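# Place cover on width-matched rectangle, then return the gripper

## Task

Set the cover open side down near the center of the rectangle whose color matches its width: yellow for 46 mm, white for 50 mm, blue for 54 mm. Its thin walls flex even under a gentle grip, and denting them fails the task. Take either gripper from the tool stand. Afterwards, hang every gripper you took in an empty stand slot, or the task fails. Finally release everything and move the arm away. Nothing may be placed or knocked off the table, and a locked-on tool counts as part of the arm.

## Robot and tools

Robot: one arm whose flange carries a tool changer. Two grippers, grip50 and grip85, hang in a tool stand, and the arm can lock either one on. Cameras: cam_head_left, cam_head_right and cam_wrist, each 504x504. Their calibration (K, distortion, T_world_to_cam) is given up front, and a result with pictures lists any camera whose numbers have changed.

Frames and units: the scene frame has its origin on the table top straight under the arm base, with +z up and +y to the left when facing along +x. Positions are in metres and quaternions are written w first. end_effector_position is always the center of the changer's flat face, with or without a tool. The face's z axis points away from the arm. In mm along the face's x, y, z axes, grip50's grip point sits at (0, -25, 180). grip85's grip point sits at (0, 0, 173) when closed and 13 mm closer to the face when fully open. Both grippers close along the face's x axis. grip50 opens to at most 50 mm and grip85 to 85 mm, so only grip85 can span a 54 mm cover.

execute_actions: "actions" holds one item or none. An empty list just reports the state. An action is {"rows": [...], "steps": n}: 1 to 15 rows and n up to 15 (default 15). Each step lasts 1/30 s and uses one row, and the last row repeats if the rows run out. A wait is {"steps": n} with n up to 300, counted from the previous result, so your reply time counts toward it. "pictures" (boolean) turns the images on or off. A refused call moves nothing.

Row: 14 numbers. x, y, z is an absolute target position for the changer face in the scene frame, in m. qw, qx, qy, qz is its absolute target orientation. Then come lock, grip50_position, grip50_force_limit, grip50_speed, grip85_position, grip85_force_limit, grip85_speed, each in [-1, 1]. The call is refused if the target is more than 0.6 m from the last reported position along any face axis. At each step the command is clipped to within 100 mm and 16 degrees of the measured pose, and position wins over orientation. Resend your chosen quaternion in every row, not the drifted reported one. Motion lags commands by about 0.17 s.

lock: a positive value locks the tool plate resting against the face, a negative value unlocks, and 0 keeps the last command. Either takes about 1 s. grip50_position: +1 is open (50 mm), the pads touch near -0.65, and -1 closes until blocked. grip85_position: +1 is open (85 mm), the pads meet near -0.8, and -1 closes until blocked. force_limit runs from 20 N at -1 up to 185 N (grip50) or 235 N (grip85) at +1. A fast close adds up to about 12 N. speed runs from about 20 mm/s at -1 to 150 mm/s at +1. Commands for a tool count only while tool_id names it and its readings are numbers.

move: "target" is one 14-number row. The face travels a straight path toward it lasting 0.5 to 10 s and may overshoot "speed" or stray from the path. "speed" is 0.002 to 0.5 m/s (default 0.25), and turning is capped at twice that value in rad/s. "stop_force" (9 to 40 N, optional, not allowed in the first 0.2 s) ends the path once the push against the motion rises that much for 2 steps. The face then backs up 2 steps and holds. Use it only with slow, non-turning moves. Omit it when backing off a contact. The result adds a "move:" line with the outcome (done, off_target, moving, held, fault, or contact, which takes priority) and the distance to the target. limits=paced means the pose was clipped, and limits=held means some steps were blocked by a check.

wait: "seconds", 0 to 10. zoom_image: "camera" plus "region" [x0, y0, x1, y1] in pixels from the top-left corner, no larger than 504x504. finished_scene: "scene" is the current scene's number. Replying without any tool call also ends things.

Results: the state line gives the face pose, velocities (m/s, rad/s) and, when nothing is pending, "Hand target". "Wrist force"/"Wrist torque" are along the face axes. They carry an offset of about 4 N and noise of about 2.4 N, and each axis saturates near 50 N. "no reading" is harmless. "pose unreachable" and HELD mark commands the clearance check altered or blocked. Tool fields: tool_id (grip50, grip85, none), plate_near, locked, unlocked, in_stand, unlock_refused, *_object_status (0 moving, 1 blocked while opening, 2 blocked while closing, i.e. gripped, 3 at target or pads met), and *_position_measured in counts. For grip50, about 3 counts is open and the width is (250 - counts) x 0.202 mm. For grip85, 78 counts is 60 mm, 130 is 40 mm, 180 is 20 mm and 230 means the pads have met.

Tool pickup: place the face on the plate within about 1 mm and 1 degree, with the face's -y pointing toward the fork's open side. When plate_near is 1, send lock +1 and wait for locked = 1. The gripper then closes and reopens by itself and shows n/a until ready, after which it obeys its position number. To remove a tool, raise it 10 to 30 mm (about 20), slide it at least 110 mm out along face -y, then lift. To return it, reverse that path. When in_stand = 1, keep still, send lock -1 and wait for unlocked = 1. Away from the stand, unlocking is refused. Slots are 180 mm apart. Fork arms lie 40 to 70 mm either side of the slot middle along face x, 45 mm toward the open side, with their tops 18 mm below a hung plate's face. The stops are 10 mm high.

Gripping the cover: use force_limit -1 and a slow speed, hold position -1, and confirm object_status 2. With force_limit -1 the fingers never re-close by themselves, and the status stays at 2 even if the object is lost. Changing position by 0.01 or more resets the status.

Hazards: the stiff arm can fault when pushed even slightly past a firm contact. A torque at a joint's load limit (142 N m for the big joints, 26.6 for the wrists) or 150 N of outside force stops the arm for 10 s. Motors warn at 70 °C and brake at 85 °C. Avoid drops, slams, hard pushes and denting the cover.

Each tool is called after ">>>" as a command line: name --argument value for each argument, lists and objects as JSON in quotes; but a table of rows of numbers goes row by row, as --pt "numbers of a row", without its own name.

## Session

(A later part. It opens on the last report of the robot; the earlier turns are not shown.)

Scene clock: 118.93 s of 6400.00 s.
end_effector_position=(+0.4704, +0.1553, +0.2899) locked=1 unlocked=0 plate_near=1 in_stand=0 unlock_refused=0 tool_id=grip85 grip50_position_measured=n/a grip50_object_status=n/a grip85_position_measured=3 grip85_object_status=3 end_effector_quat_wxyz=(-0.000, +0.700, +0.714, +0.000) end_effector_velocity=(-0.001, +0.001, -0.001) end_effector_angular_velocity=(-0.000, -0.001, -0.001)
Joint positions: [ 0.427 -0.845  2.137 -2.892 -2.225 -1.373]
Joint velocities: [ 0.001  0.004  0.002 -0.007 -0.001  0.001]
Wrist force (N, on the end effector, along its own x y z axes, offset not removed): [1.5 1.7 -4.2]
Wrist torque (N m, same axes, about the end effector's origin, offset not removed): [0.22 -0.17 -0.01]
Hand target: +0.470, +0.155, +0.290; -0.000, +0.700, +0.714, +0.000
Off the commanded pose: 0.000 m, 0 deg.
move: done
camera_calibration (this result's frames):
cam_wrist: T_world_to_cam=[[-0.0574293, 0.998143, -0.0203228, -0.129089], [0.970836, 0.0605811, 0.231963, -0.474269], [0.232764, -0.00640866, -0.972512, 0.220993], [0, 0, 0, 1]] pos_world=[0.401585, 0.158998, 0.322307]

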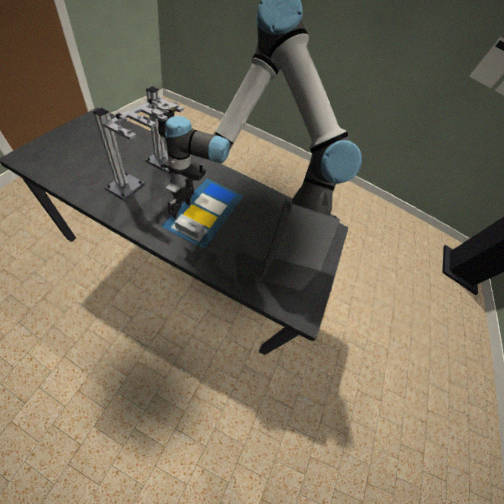

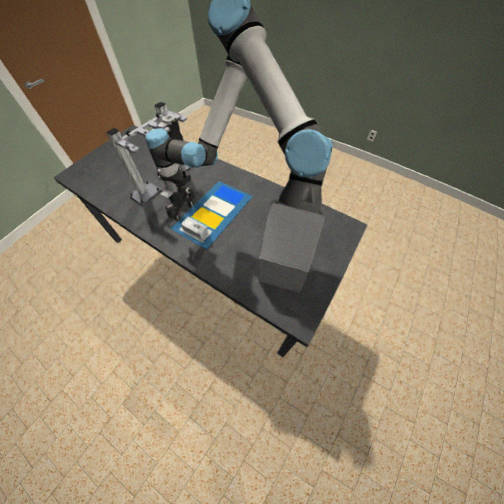

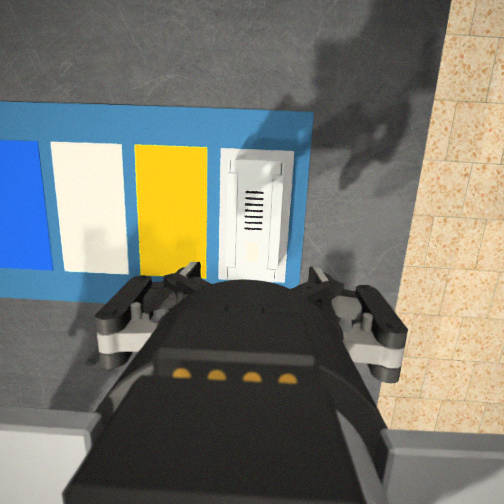

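>>> move --target '[0.435,0.154,0.24,0,0.6997,0.7145,0,0,1,-1,0,1,-1,-1]' --speed 0.1

>>> move --target '[0.435,0.154,0.199,0,0.6997,0.7145,0,0,1,-1,0,1,-1,-1]' --speed 0.03 --stop_force 10

>>> zoom_image --camera "cam_head_left" --region '[150, 170, 240, 260]'

Scene clock: 140.10 s of 6400.00 s.
end_effector_position=(+0.4351, +0.1540, +0.2401) locked=1 unlocked=0 plate_near=1 in_stand=0 unlock_refused=0 tool_id=grip85 grip50_position_measured=n/a grip50_object_status=n/a grip85_position_measured=3 grip85_object_status=3 end_effector_quat_wxyz=(+0.000, +0.700, +0.714, -0.000) end_effector_velocity=(-0.001, +0.000, -0.002) end_effector_angular_velocity=(+0.001, -0.002, +0.000)
Joint positions: [ 0.372 -0.729  2.215 -3.128 -2.223 -1.443]
Joint velocities: [-0.001  0.006  0.001 -0.011  0.001 -0.004]
Wrist force (N, on the end effector, along its own x y z axes, offset not removed): [1.9 1.0 -0.1]
Wrist torque (N m, same axes, about the end effector's origin, offset not removed): [0.23 -0.32 -0.12]
Hand target: +0.435, +0.154, +0.240; +0.000, +0.700, +0.714, -0.000
Off the commanded pose: 0.000 m, 0 deg.
After step 90, 17.07 s passed at rest.
move: done
camera_calibration (this result's frames):
cam_wrist: T_world_to_cam=[[-0.0576971, 0.99812, -0.0206901, -0.130707], [0.970837, 0.0609265, 0.231871, -0.42843], [0.232696, -0.00670846, -0.972526, 0.180806], [0, 0, 0, 1]] pos_world=[0.366321, 0.157777, 0.272475]

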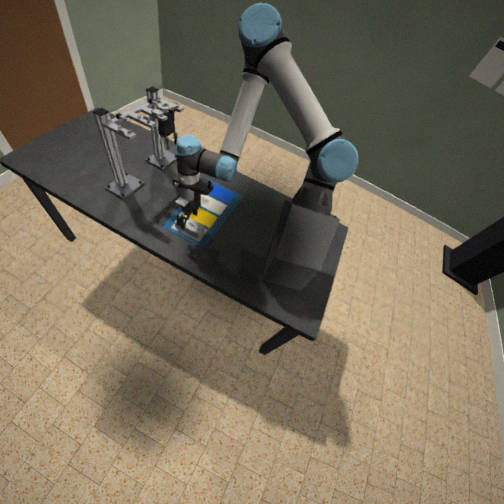

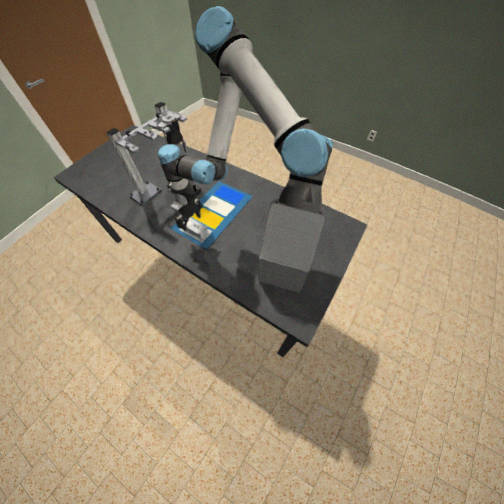

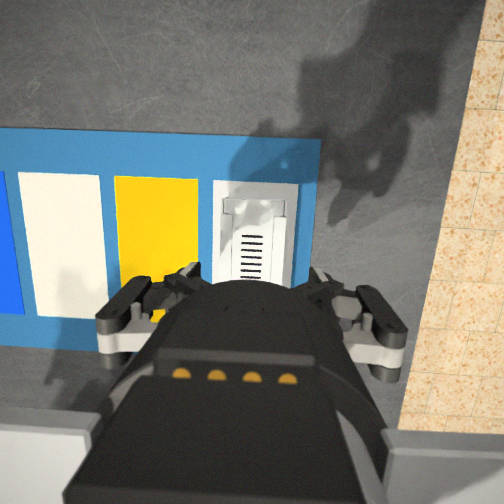

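Scene clock: 141.80 s of 6400.00 s.
end_effector_position=(+0.4350, +0.1540, +0.1992) locked=1 unlocked=0 plate_near=1 in_stand=0 unlock_refused=0 tool_id=grip85 grip50_position_measured=n/a grip50_object_status=n/a grip85_position_measured=3 grip85_object_status=3 end_effector_quat_wxyz=(+0.000, +0.700, +0.714, -0.000) end_effector_velocity=(+0.001, -0.001, -0.003) end_effector_angular_velocity=(+0.000, -0.000, -0.004)
Joint positions: [ 0.317 -0.623  2.191 -3.253 -2.218 -1.513]
Joint velocities: [-0.005  0.005 -0.003 -0.007  0.001 -0.003]
Wrist force (N, on the end effector, along its own x y z axes, offset not removed): [-2.2 -1.2 -1.4]
Wrist torque (N m, same axes, about the end effector's origin, offset not removed): [0.05 -0.06 -0.14]
Hand target: +0.435, +0.154, +0.199; +0.000, +0.700, +0.714, -0.000
Off the commanded pose: 0.000 m, 0 deg.
move: done
camera_calibration (this result's frames):
cam_wrist: T_world_to_cam=[[-0.0577094, 0.99812, -0.0206583, -0.131484], [0.970813, 0.0609316, 0.231968, -0.418832], [0.232791, -0.0066686, -0.972504, 0.141014], [0, 0, 0, 1]] pos_world=[0.366192, 0.157697, 0.231577]

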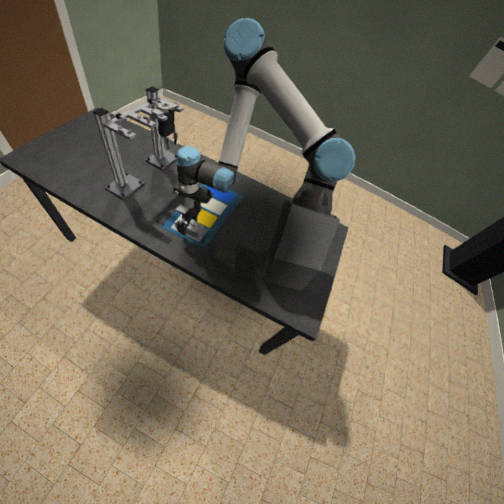

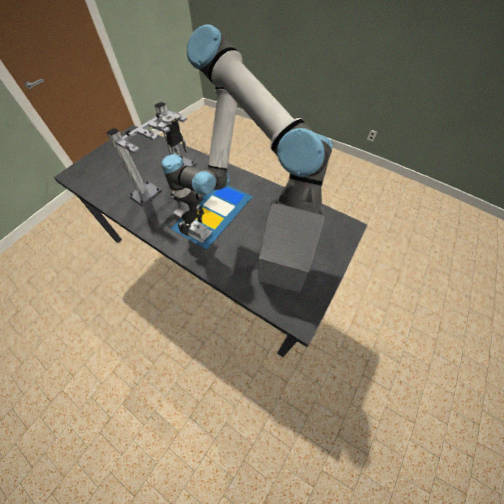

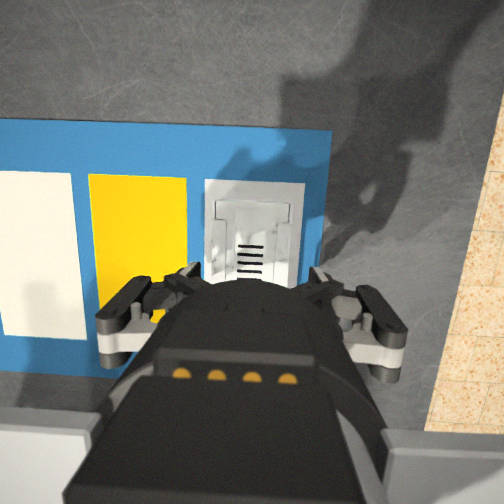

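Region (150, 170, 240, 260) of cam_head_left's 504x504 image, scaled by 5.600, with more detail than that image has.

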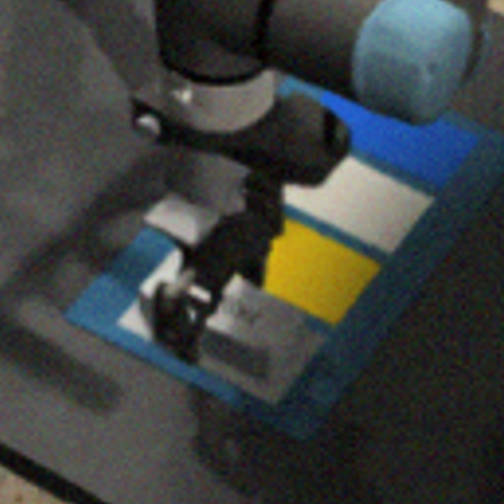

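>>> move --target '[0.435,0.151,0.193,0,0.6997,0.7145,0,0,1,-1,0,1,-1,-1]' --speed 0.02

>>> move --target '[0.435,0.151,0.193,0,0.6997,0.7145,0,0,1,-1,0,-1,-1,-1]' --speed 0.02

Scene clock: 148.07 s of 6400.00 s.
end_effector_position=(+0.4350, +0.1511, +0.1932) locked=1 unlocked=0 plate_near=1 in_stand=0 unlock_refused=0 tool_id=grip85 grip50_position_measured=n/a grip50_object_status=n/a grip85_position_measured=3 grip85_object_status=3 end_effector_quat_wxyz=(+0.000, +0.700, +0.714, -0.000) end_effector_velocity=(+0.000, -0.001, -0.002) end_effector_angular_velocity=(-0.000, -0.001, +0.001)
Joint positions: [ 0.303 -0.611  2.19  -3.274 -2.216 -1.529]
Joint velocities: [-0.004  0.004 -0.001 -0.007  0.    -0.006]
Wrist force (N, on the end effector, along its own x y z axes, offset not removed): [2.5 5.0 -0.4]
Wrist torque (N m, same axes, about the end effector's origin, offset not removed): [0.38 -0.27 0.01]
Hand target: +0.435, +0.151, +0.193; +0.000, +0.700, +0.714, -0.000
Off the commanded pose: 0.000 m, 0 deg.
After step 90, 2.53 s passed at rest.
move: done
camera_calibration (this result's frames):
cam_wrist: T_world_to_cam=[[-0.0577046, 0.998122, -0.0205404, -0.128752], [0.970807, 0.0608997, 0.232001, -0.417269], [0.232816, -0.00655325, -0.972499, 0.135114], [0, 0, 0, 1]] pos_world=[0.366201, 0.154807, 0.225561]

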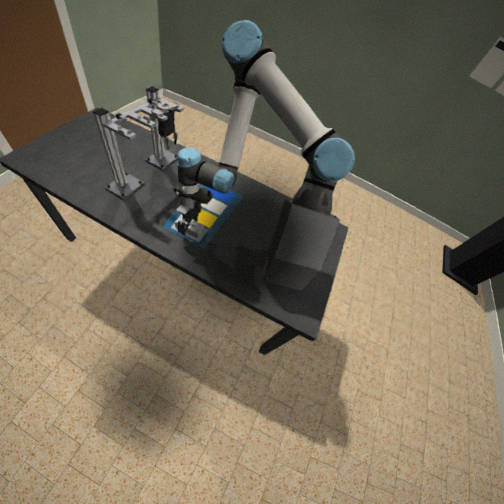

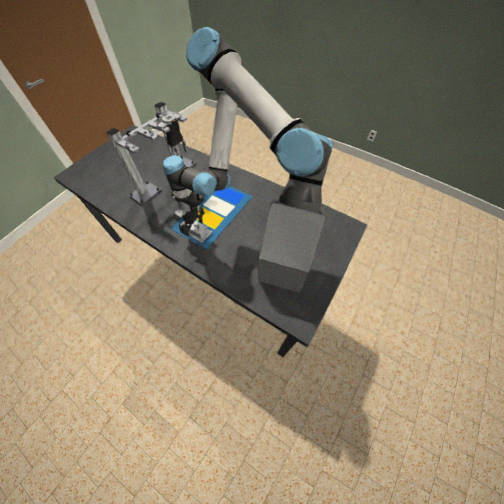

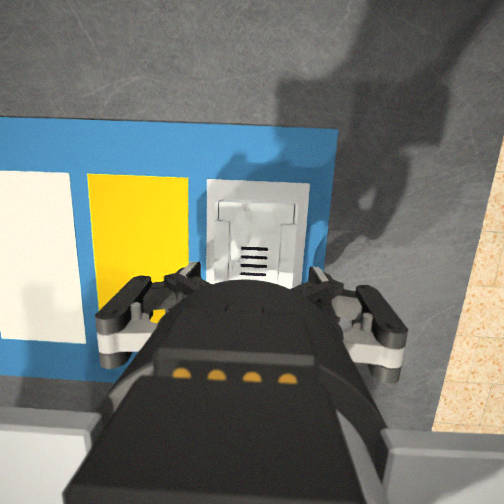

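Scene clock: 150.13 s of 6400.00 s.
end_effector_position=(+0.4350, +0.1510, +0.1930) locked=1 unlocked=0 plate_near=1 in_stand=0 unlock_refused=0 tool_id=grip85 grip50_position_measured=n/a grip50_object_status=n/a grip85_position_measured=97 grip85_object_status=2 end_effector_quat_wxyz=(+0.000, +0.700, +0.714, +0.000) end_effector_velocity=(-0.000, +0.000, +0.001) end_effector_angular_velocity=(+0.001, -0.001, -0.001)
Joint positions: [ 0.303 -0.611  2.19  -3.275 -2.216 -1.53 ]
Joint velocities: [ 0.001 -0.001  0.001 -0.     0.001  0.001]
Wrist force (N, on the end effector, along its own x y z axes, offset not removed): [2.9 -0.3 -16.2]
Wrist torque (N m, same axes, about the end effector's origin, offset not removed): [0.64 -0.35 -0.06]
Hand target: +0.435, +0.151, +0.193; +0.000, +0.700, +0.714, -0.000
Off the commanded pose: 0.000 m, 0 deg.
move: done
camera_calibration (this result's frames):
cam_wrist: T_world_to_cam=[[-0.0576653, 0.998126, -0.0204886, -0.128692], [0.970787, 0.0608502, 0.2321, -0.417243], [0.232911, -0.00650593, -0.972476, 0.134885], [0, 0, 0, 1]] pos_world=[0.366216, 0.154718, 0.225378]

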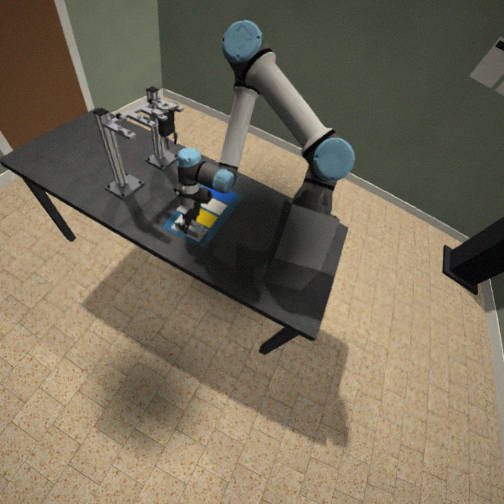

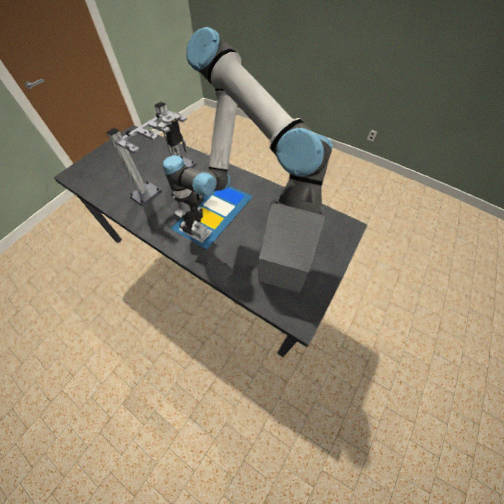

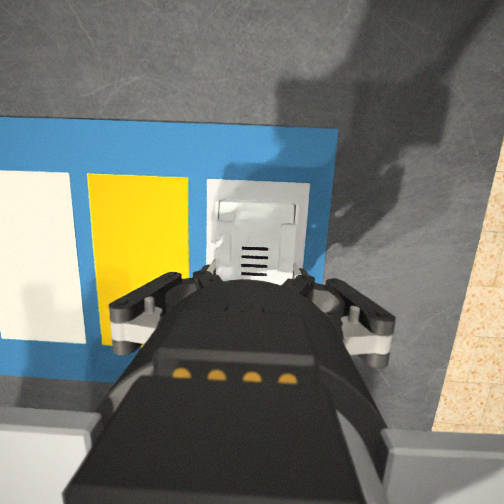

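97 counts ≈ 52.7 mm → 54 mm, blue.

>>> move --target '[0.435,0.151,0.22,0,0.6997,0.7145,0,0,1,-1,0,-1,-1,-1]' --speed 0.04

>>> move --target '[0.441,-0.131,0.21,0,0.6997,0.7145,0,0,1,-1,0,-1,-1,-1]' --speed 0.12

Scene clock: 158.20 s of 6400.00 s.
end_effector_position=(+0.4350, +0.1510, +0.2198) locked=1 unlocked=0 plate_near=1 in_stand=0 unlock_refused=0 tool_id=grip85 grip50_position_measured=n/a grip50_object_status=n/a grip85_position_measured=97 grip85_object_status=2 end_effector_quat_wxyz=(-0.000, +0.700, +0.714, +0.000) end_effector_velocity=(-0.000, -0.000, +0.002) end_effector_angular_velocity=(-0.000, +0.001, +0.000)
Joint positions: [ 0.339 -0.68   2.209 -3.197 -2.22  -1.485]
Joint velocities: [ 0.003 -0.006  0.002  0.008 -0.     0.004]
Wrist force (N, on the end effector, along its own x y z axes, offset not removed): [-0.1 1.8 1.4]
Wrist torque (N m, same axes, about the end effector's origin, offset not removed): [0.18 -0.05 -0.12]
Hand target: +0.435, +0.151, +0.220; -0.000, +0.700, +0.714, +0.000
Off the commanded pose: 0.000 m, 0 deg.
After step 90, 4.03 s passed at rest.
move: done
camera_calibration (this result's frames):
cam_wrist: T_world_to_cam=[[-0.0577216, 0.998125, -0.020377, -0.128168], [0.97078, 0.0608791, 0.232119, -0.423459], [0.232924, -0.00638337, -0.972474, 0.160911], [0, 0, 0, 1]] pos_world=[0.366208, 0.154735, 0.252163]

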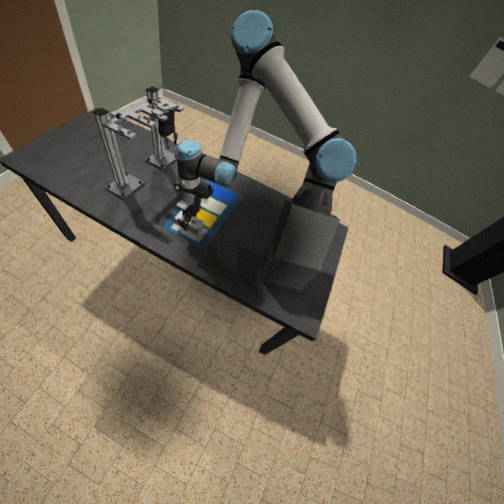

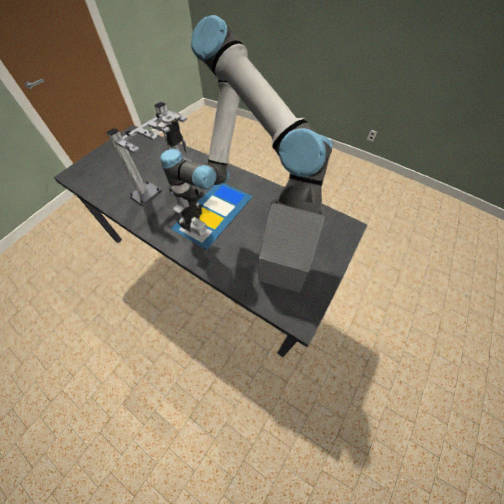

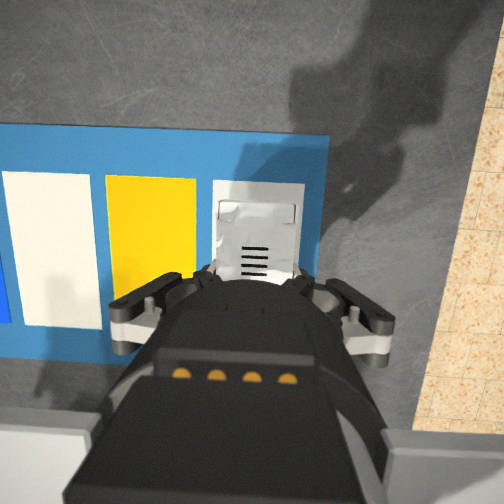

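Scene clock: 161.07 s of 6400.00 s.
end_effector_position=(+0.4405, -0.1312, +0.2100) locked=1 unlocked=0 plate_near=1 in_stand=0 unlock_refused=0 tool_id=grip85 grip50_position_measured=n/a grip50_object_status=n/a grip85_position_measured=97 grip85_object_status=2 end_effector_quat_wxyz=(+0.000, +0.700, +0.715, -0.001) end_effector_velocity=(-0.000, -0.002, -0.000) end_effector_angular_velocity=(+0.001, +0.002, +0.000)
Joint positions: [-0.219 -1.091  2.379 -3.312 -2.063 -2.126]
Joint velocities: [-0.004 -0.002 -0.     0.003  0.002 -0.004]
Wrist force (N, on the end effector, along its own x y z axes, offset not removed): [3.2 0.7 -0.7]
Wrist torque (N m, same axes, about the end effector's origin, offset not removed): [0.21 -0.40 -0.24]
Hand target: +0.441, -0.131, +0.210; +0.000, +0.700, +0.715, -0.001
Off the commanded pose: 0.001 m, 0 deg.
move: done
camera_calibration (this result's frames):
cam_wrist: T_world_to_cam=[[-0.0580778, 0.998071, -0.0219533, 0.154157], [0.970892, 0.0615875, 0.231464, -0.409164], [0.23237, -0.00787135, -0.972596, 0.148374], [0, 0, 0, 1]] pos_world=[0.37173, -0.127492, 0.242399]

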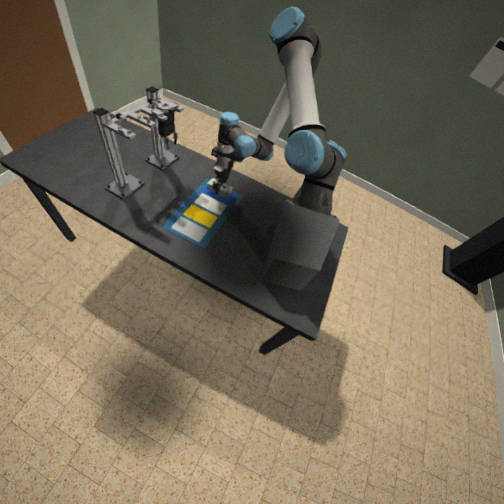

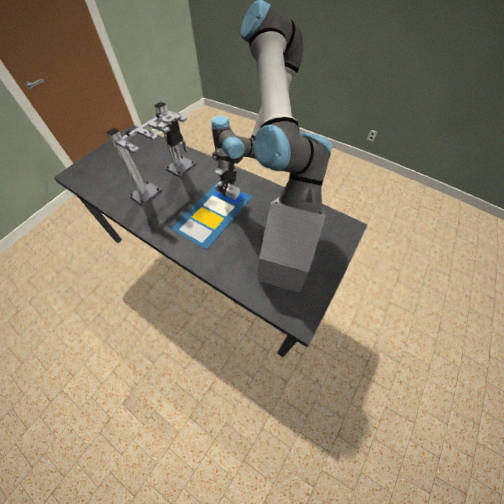

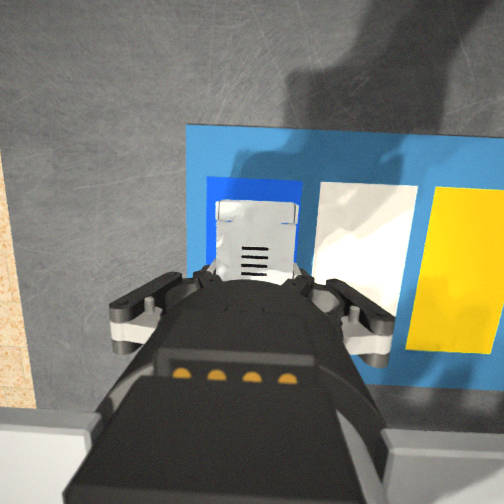

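>>> move --target '[0.438,-0.1335,0.197,0,0.6997,0.7145,0,0,1,-1,0,-1,-1,-1]' --speed 0.02

>>> move --target '[0.438,-0.1335,0.188,0,0.6997,0.7145,0,0,1,-1,0,-1,-1,-1]' --speed 0.003 --stop_force 9

Scene clock: 170.17 s of 6400.00 s.
end_effector_position=(+0.4380, -0.1335, +0.1972) locked=1 unlocked=0 plate_near=1 in_stand=0 unlock_refused=0 tool_id=grip85 grip50_position_measured=n/a grip50_object_status=n/a grip85_position_measured=97 grip85_object_status=2 end_effector_quat_wxyz=(-0.000, +0.700, +0.714, -0.000) end_effector_velocity=(-0.000, +0.000, -0.002) end_effector_angular_velocity=(+0.001, -0.001, +0.001)
Joint positions: [-0.242 -1.057  2.376 -3.353 -2.052 -2.149]
Joint velocities: [-0.002  0.006 -0.001 -0.007  0.002 -0.004]
Wrist force (N, on the end effector, along its own x y z axes, offset not removed): [1.4 3.7 0.2]
Wrist torque (N m, same axes, about the end effector's origin, offset not removed): [0.20 -0.28 -0.01]
Hand target: +0.438, -0.134, +0.197; +0.000, +0.700, +0.714, -0.000
Off the commanded pose: 0.000 m, 0 deg.
After step 90, 5.13 s passed at rest.
move: done
camera_calibration (this result's frames):
cam_wrist: T_world_to_cam=[[-0.0577345, 0.998121, -0.0205471, 0.155546], [0.970814, 0.0609302, 0.231967, -0.403811], [0.232783, -0.00655492, -0.972507, 0.136471], [0, 0, 0, 1]] pos_world=[0.369238, -0.129755, 0.229586]

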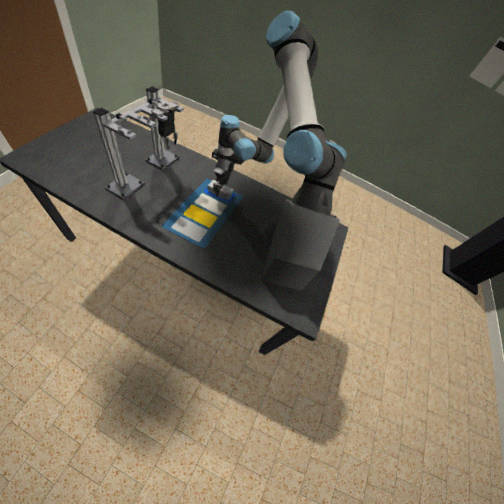

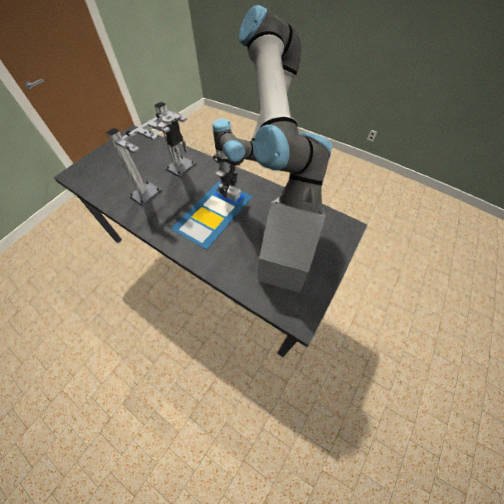

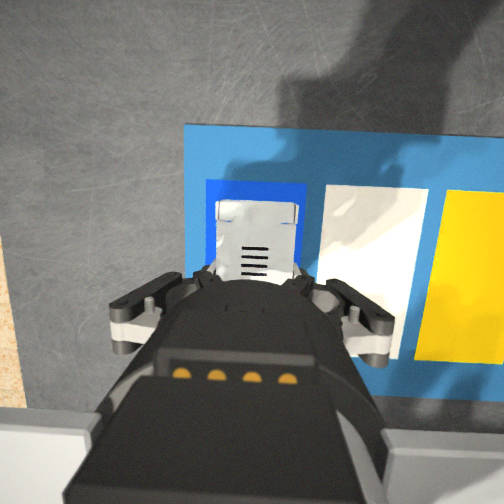

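Scene clock: 171.93 s of 6400.00 s.
end_effector_position=(+0.4380, -0.1335, +0.1930) locked=1 unlocked=0 plate_near=1 in_stand=0 unlock_refused=0 tool_id=grip85 grip50_position_measured=n/a grip50_object_status=n/a grip85_position_measured=97 grip85_object_status=2 end_effector_quat_wxyz=(+0.000, +0.700, +0.714, -0.000) end_effector_velocity=(-0.000, -0.000, +0.001) end_effector_angular_velocity=(+0.001, +0.001, +0.002)
Joint positions: [-0.247 -1.045  2.372 -3.365 -2.05  -2.154]
Joint velocities: [ 0.    -0.003  0.     0.005 -0.    -0.   ]
Wrist force (N, on the end effector, along its own x y z axes, offset not removed): [3.7 -0.3 -14.7]
Wrist torque (N m, same axes, about the end effector's origin, offset not removed): [0.64 -0.04 0.01]
Hand target: +0.438, -0.133, +0.193; +0.000, +0.700, +0.714, -0.000
Off the commanded pose: 0.005 m, 0 deg.
move: contact
camera_calibration (this result's frames):
cam_wrist: T_world_to_cam=[[-0.0577239, 0.99812, -0.0205856, 0.155527], [0.970784, 0.0609297, 0.232091, -0.40285], [0.232909, -0.00658701, -0.972476, 0.132293], [0, 0, 0, 1]] pos_world=[0.369246, -0.129817, 0.225351]

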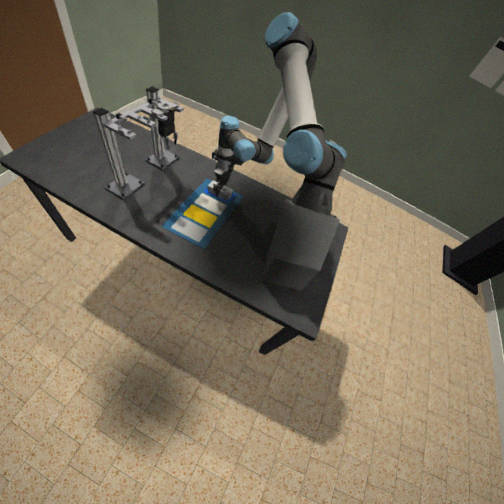

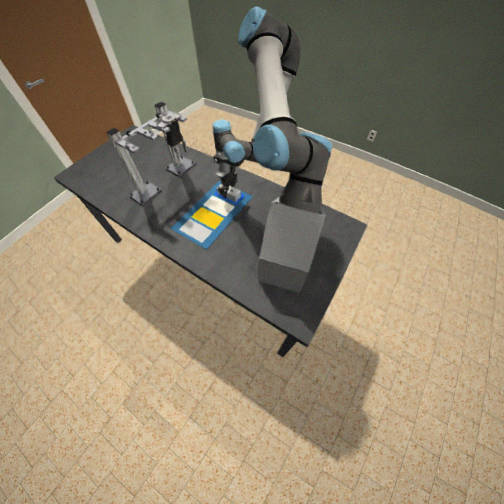

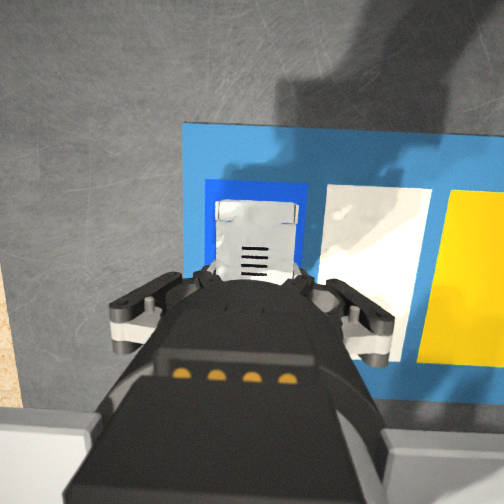

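>>> move --target '[0.438,-0.1335,0.1935,0,0.6997,0.7145,0,0,1,-1,0,1,-1,-0.5]' --speed 0.01

>>> move --target '[0.438,-0.1335,0.25,0,0.6997,0.7145,0,0,1,-1,0,1,-1,-0.5]' --speed 0.08

>>> move --target '[0.625,0.0672,0.382,0,0.7212,0.6928,0,0,1,-1,0,1,-1,0]' --speed 0.2

>>> move --target '[0.7532,0.0617,0.382,0,0.7212,0.6928,0,0,1,-1,0,1,-1,0]' --speed 0.06

>>> move --target '[0.7532,0.0617,0.3618,0,0.7212,0.6928,0,0,1,-1,0,1,-1,0]' --speed 0.008 --stop_force 15

Scene clock: 182.47 s of 6400.00 s.
end_effector_position=(+0.4380, -0.1335, +0.1935) locked=1 unlocked=0 plate_near=1 in_stand=0 unlock_refused=0 tool_id=grip85 grip50_position_measured=n/a grip50_object_status=n/a grip85_position_measured=3 grip85_object_status=3 end_effector_quat_wxyz=(-0.000, +0.700, +0.714, +0.000) end_effector_velocity=(+0.000, -0.001, -0.000) end_effector_angular_velocity=(-0.000, -0.000, -0.002)
Joint positions: [-0.247 -1.046  2.373 -3.363 -2.05  -2.153]
Joint velocities: [-0.001 -0.001 -0.    -0.     0.     0.   ]
Wrist force (N, on the end effector, along its own x y z axes, offset not removed): [1.9 3.5 0.3]
Wrist torque (N m, same axes, about the end effector's origin, offset not removed): [0.34 -0.44 -0.15]
Hand target: +0.438, -0.133, +0.194; -0.000, +0.700, +0.714, +0.000
Off the commanded pose: 0.000 m, 0 deg.
After step 90, 6.47 s passed at rest.
move: done
camera_calibration (this result's frames):
cam_wrist: T_world_to_cam=[[-0.0577131, 0.998123, -0.020485, 0.155471], [0.970797, 0.0608955, 0.232045, -0.402936], [0.232857, -0.00649479, -0.972489, 0.132848], [0, 0, 0, 1]] pos_world=[0.369208, -0.12978, 0.225877]

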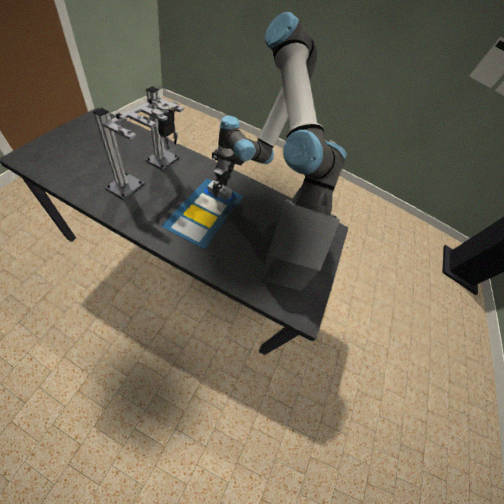

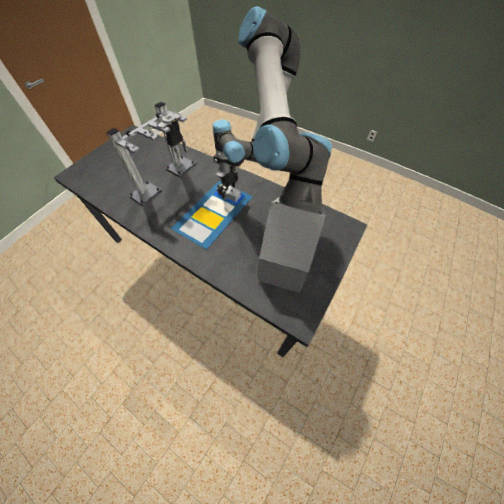

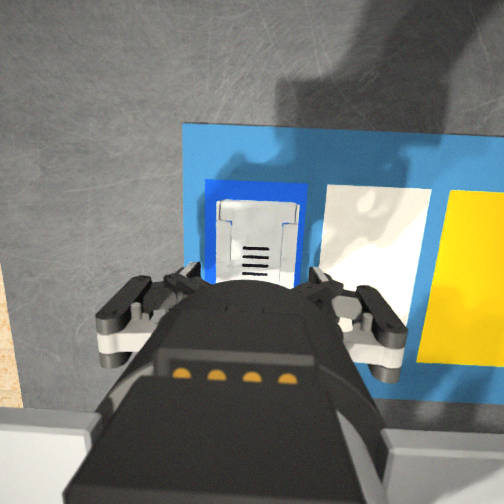

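Scene clock: 183.63 s of 6400.00 s.
end_effector_position=(+0.4380, -0.1335, +0.2498) locked=1 unlocked=0 plate_near=1 in_stand=0 unlock_refused=0 tool_id=grip85 grip50_position_measured=n/a grip50_object_status=n/a grip85_position_measured=3 grip85_object_status=3 end_effector_quat_wxyz=(+0.000, +0.700, +0.714, +0.000) end_effector_velocity=(-0.001, -0.000, +0.003) end_effector_angular_velocity=(+0.000, +0.001, -0.001)
Joint positions: [-0.178 -1.217  2.405 -3.191 -2.079 -2.083]
Joint velocities: [ 0.003 -0.009  0.002  0.01  -0.002  0.004]
Wrist force (N, on the end effector, along its own x y z axes, offset not removed): [3.7 1.7 -1.9]
Wrist torque (N m, same axes, about the end effector's origin, offset not removed): [0.41 -0.17 -0.14]
Hand target: +0.438, -0.133, +0.250; -0.000, +0.700, +0.714, +0.000
Off the commanded pose: 0.000 m, 0 deg.
move: done
camera_calibration (this result's frames):
cam_wrist: T_world_to_cam=[[-0.057662, 0.998128, -0.020395, 0.156549], [0.970756, 0.0608261, 0.232235, -0.41606], [0.233041, -0.00640744, -0.972446, 0.187541], [0, 0, 0, 1]] pos_world=[0.369215, -0.129747, 0.28219]

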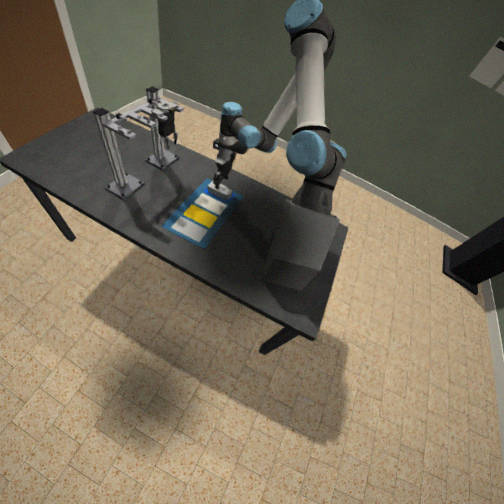

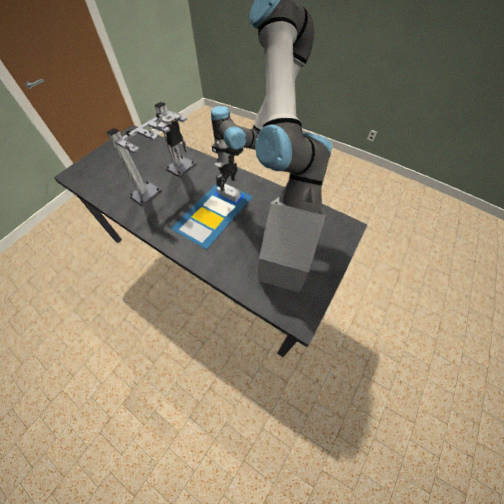

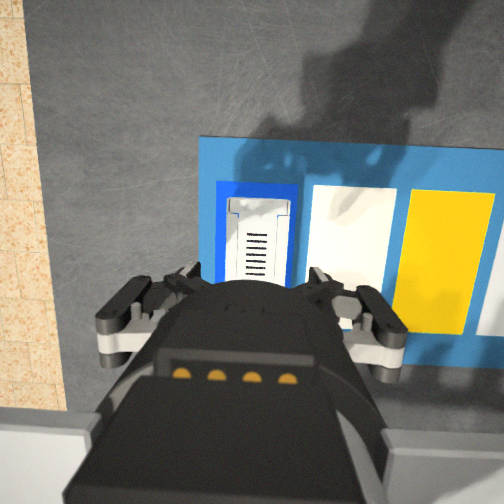

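Scene clock: 185.77 s of 6400.00 s.
end_effector_position=(+0.6251, +0.0671, +0.3822) locked=1 unlocked=0 plate_near=1 in_stand=0 unlock_refused=0 tool_id=grip85 grip50_position_measured=n/a grip50_object_status=n/a grip85_position_measured=3 grip85_object_status=3 end_effector_quat_wxyz=(-0.000, +0.721, +0.693, +0.001) end_effector_velocity=(+0.001, +0.002, +0.000) end_effector_angular_velocity=(+0.000, +0.002, -0.000)
Joint positions: [ 0.364 -1.003  1.771 -2.417 -2.221 -1.392]
Joint velocities: [ 0.002  0.004 -0.007  0.008  0.     0.005]
Wrist force (N, on the end effector, along its own x y z axes, offset not removed): [3.2 3.6 0.9]
Wrist torque (N m, same axes, about the end effector's origin, offset not removed): [0.33 -0.35 -0.01]
Hand target: +0.625, +0.067, +0.382; -0.000, +0.721, +0.693, +0.001
Off the commanded pose: 0.000 m, 0 deg.
move: done
camera_calibration (this result's frames):
cam_wrist: T_world_to_cam=[[0.00360774, 0.999812, -0.0190361, -0.0691047], [0.972557, 0.000920469, 0.232664, -0.637888], [0.232638, -0.0193531, -0.972371, 0.275077], [0, 0, 0, 1]] pos_world=[0.556638, 0.0750025, 0.414575]

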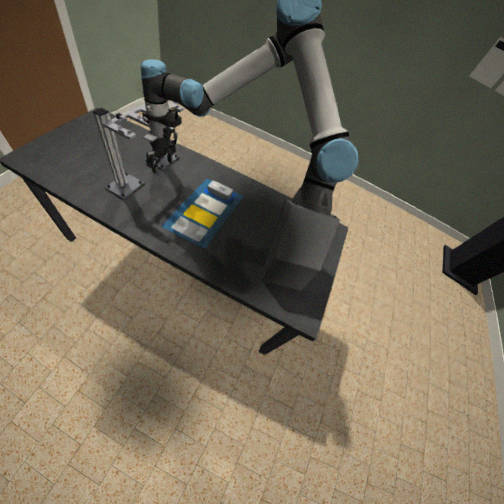

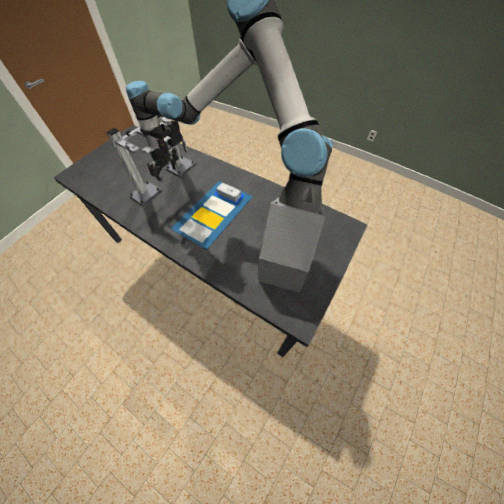

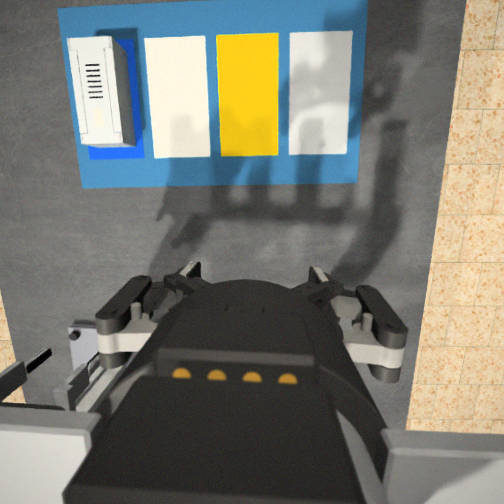

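Scene clock: 188.33 s of 6400.00 s.
end_effector_position=(+0.7529, +0.0615, +0.3821) locked=1 unlocked=0 plate_near=1 in_stand=0 unlock_refused=0 tool_id=grip85 grip50_position_measured=n/a grip50_object_status=n/a grip85_position_measured=3 grip85_object_status=3 end_effector_quat_wxyz=(+0.000, +0.721, +0.693, +0.000) end_effector_velocity=(+0.002, -0.000, +0.000) end_effector_angular_velocity=(-0.001, -0.000, +0.001)
Joint positions: [ 0.339 -0.806  1.338 -2.2   -2.22  -1.423]
Joint velocities: [-0.     0.003 -0.008  0.005 -0.001 -0.001]
Wrist force (N, on the end effector, along its own x y z axes, offset not removed): [2.8 3.6 -1.1]
Wrist torque (N m, same axes, about the end effector's origin, offset not removed): [0.27 -0.39 -0.12]
Hand target: +0.753, +0.061, +0.382; +0.000, +0.721, +0.693, -0.000
Off the commanded pose: 0.000 m, 0 deg.
move: done
camera_calibration (this result's frames):
cam_wrist: T_world_to_cam=[[0.00330265, 0.999784, -0.0205093, -0.0631547], [0.972694, 0.00154782, 0.232088, -0.76205], [0.232069, -0.0207157, -0.972479, 0.245645], [0, 0, 0, 1]] pos_world=[0.684443, 0.0694094, 0.414452]

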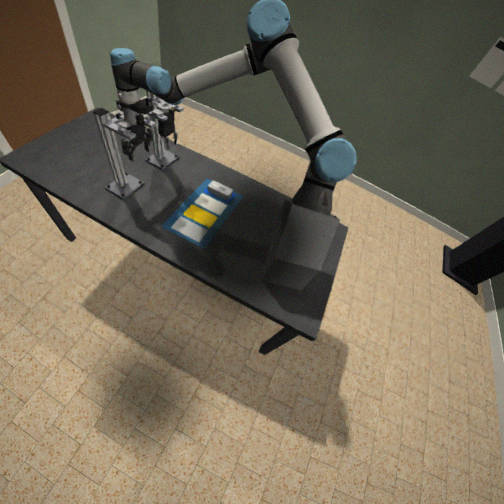

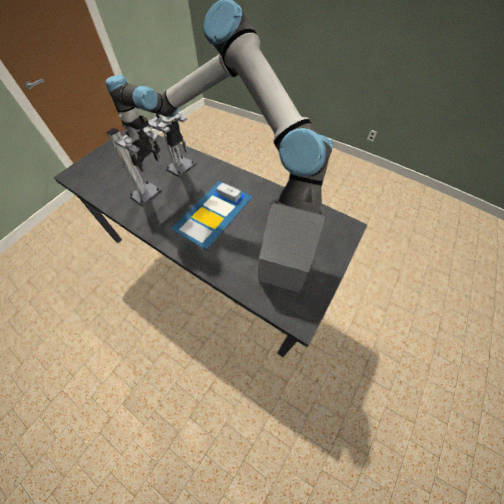

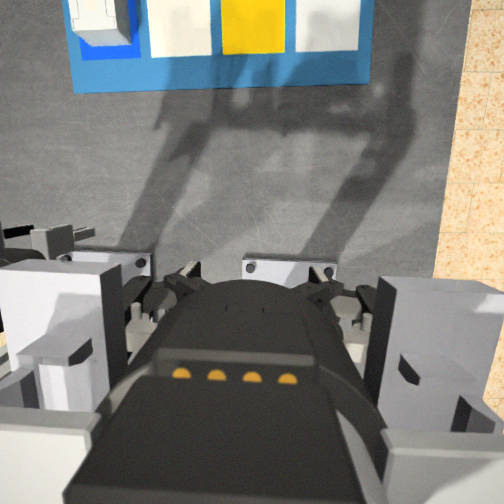

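Scene clock: 191.10 s of 6400.00 s.
end_effector_position=(+0.7532, +0.0617, +0.3620) locked=1 unlocked=0 plate_near=1 in_stand=1 unlock_refused=0 tool_id=grip85 grip50_position_measured=n/a grip50_object_status=n/a grip85_position_measured=3 grip85_object_status=3 end_effector_quat_wxyz=(+0.000, +0.721, +0.693, -0.000) end_effector_velocity=(-0.001, +0.000, -0.002) end_effector_angular_velocity=(+0.002, +0.001, -0.001)
Joint positions: [ 0.323 -0.785  1.349 -2.244 -2.218 -1.444]
Joint velocities: [-0.002  0.001  0.003 -0.004  0.002 -0.001]
Wrist force (N, on the end effector, along its own x y z axes, offset not removed): [4.1 -0.5 -0.8]
Wrist torque (N m, same axes, about the end effector's origin, offset not removed): [-0.09 -0.40 -0.23]
Hand target: +0.753, +0.062, +0.362; +0.000, +0.721, +0.693, -0.000
Off the commanded pose: 0.000 m, 0 deg.
move: done
camera_calibration (this result's frames):
cam_wrist: T_world_to_cam=[[0.00334448, 0.999784, -0.0205328, -0.0637874], [0.972701, 0.00151196, 0.232059, -0.757701], [0.232039, -0.0207484, -0.972485, 0.226053], [0, 0, 0, 1]] pos_world=[0.684776, 0.0696095, 0.394355]

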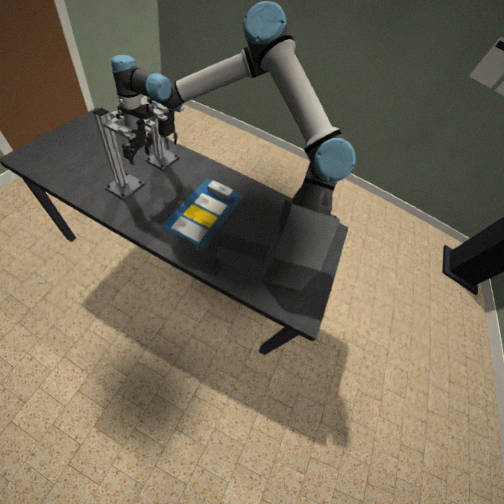

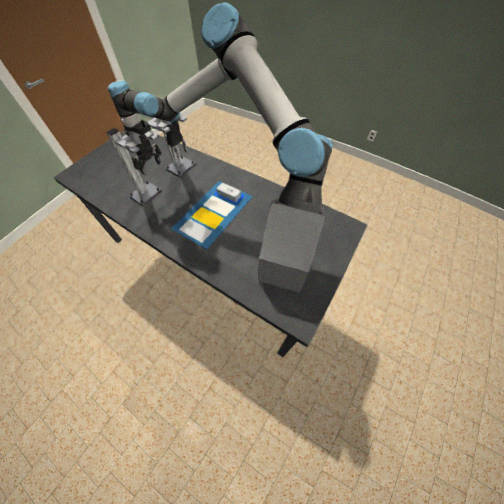

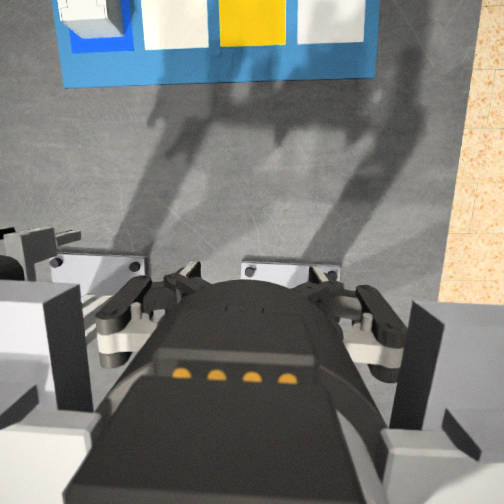

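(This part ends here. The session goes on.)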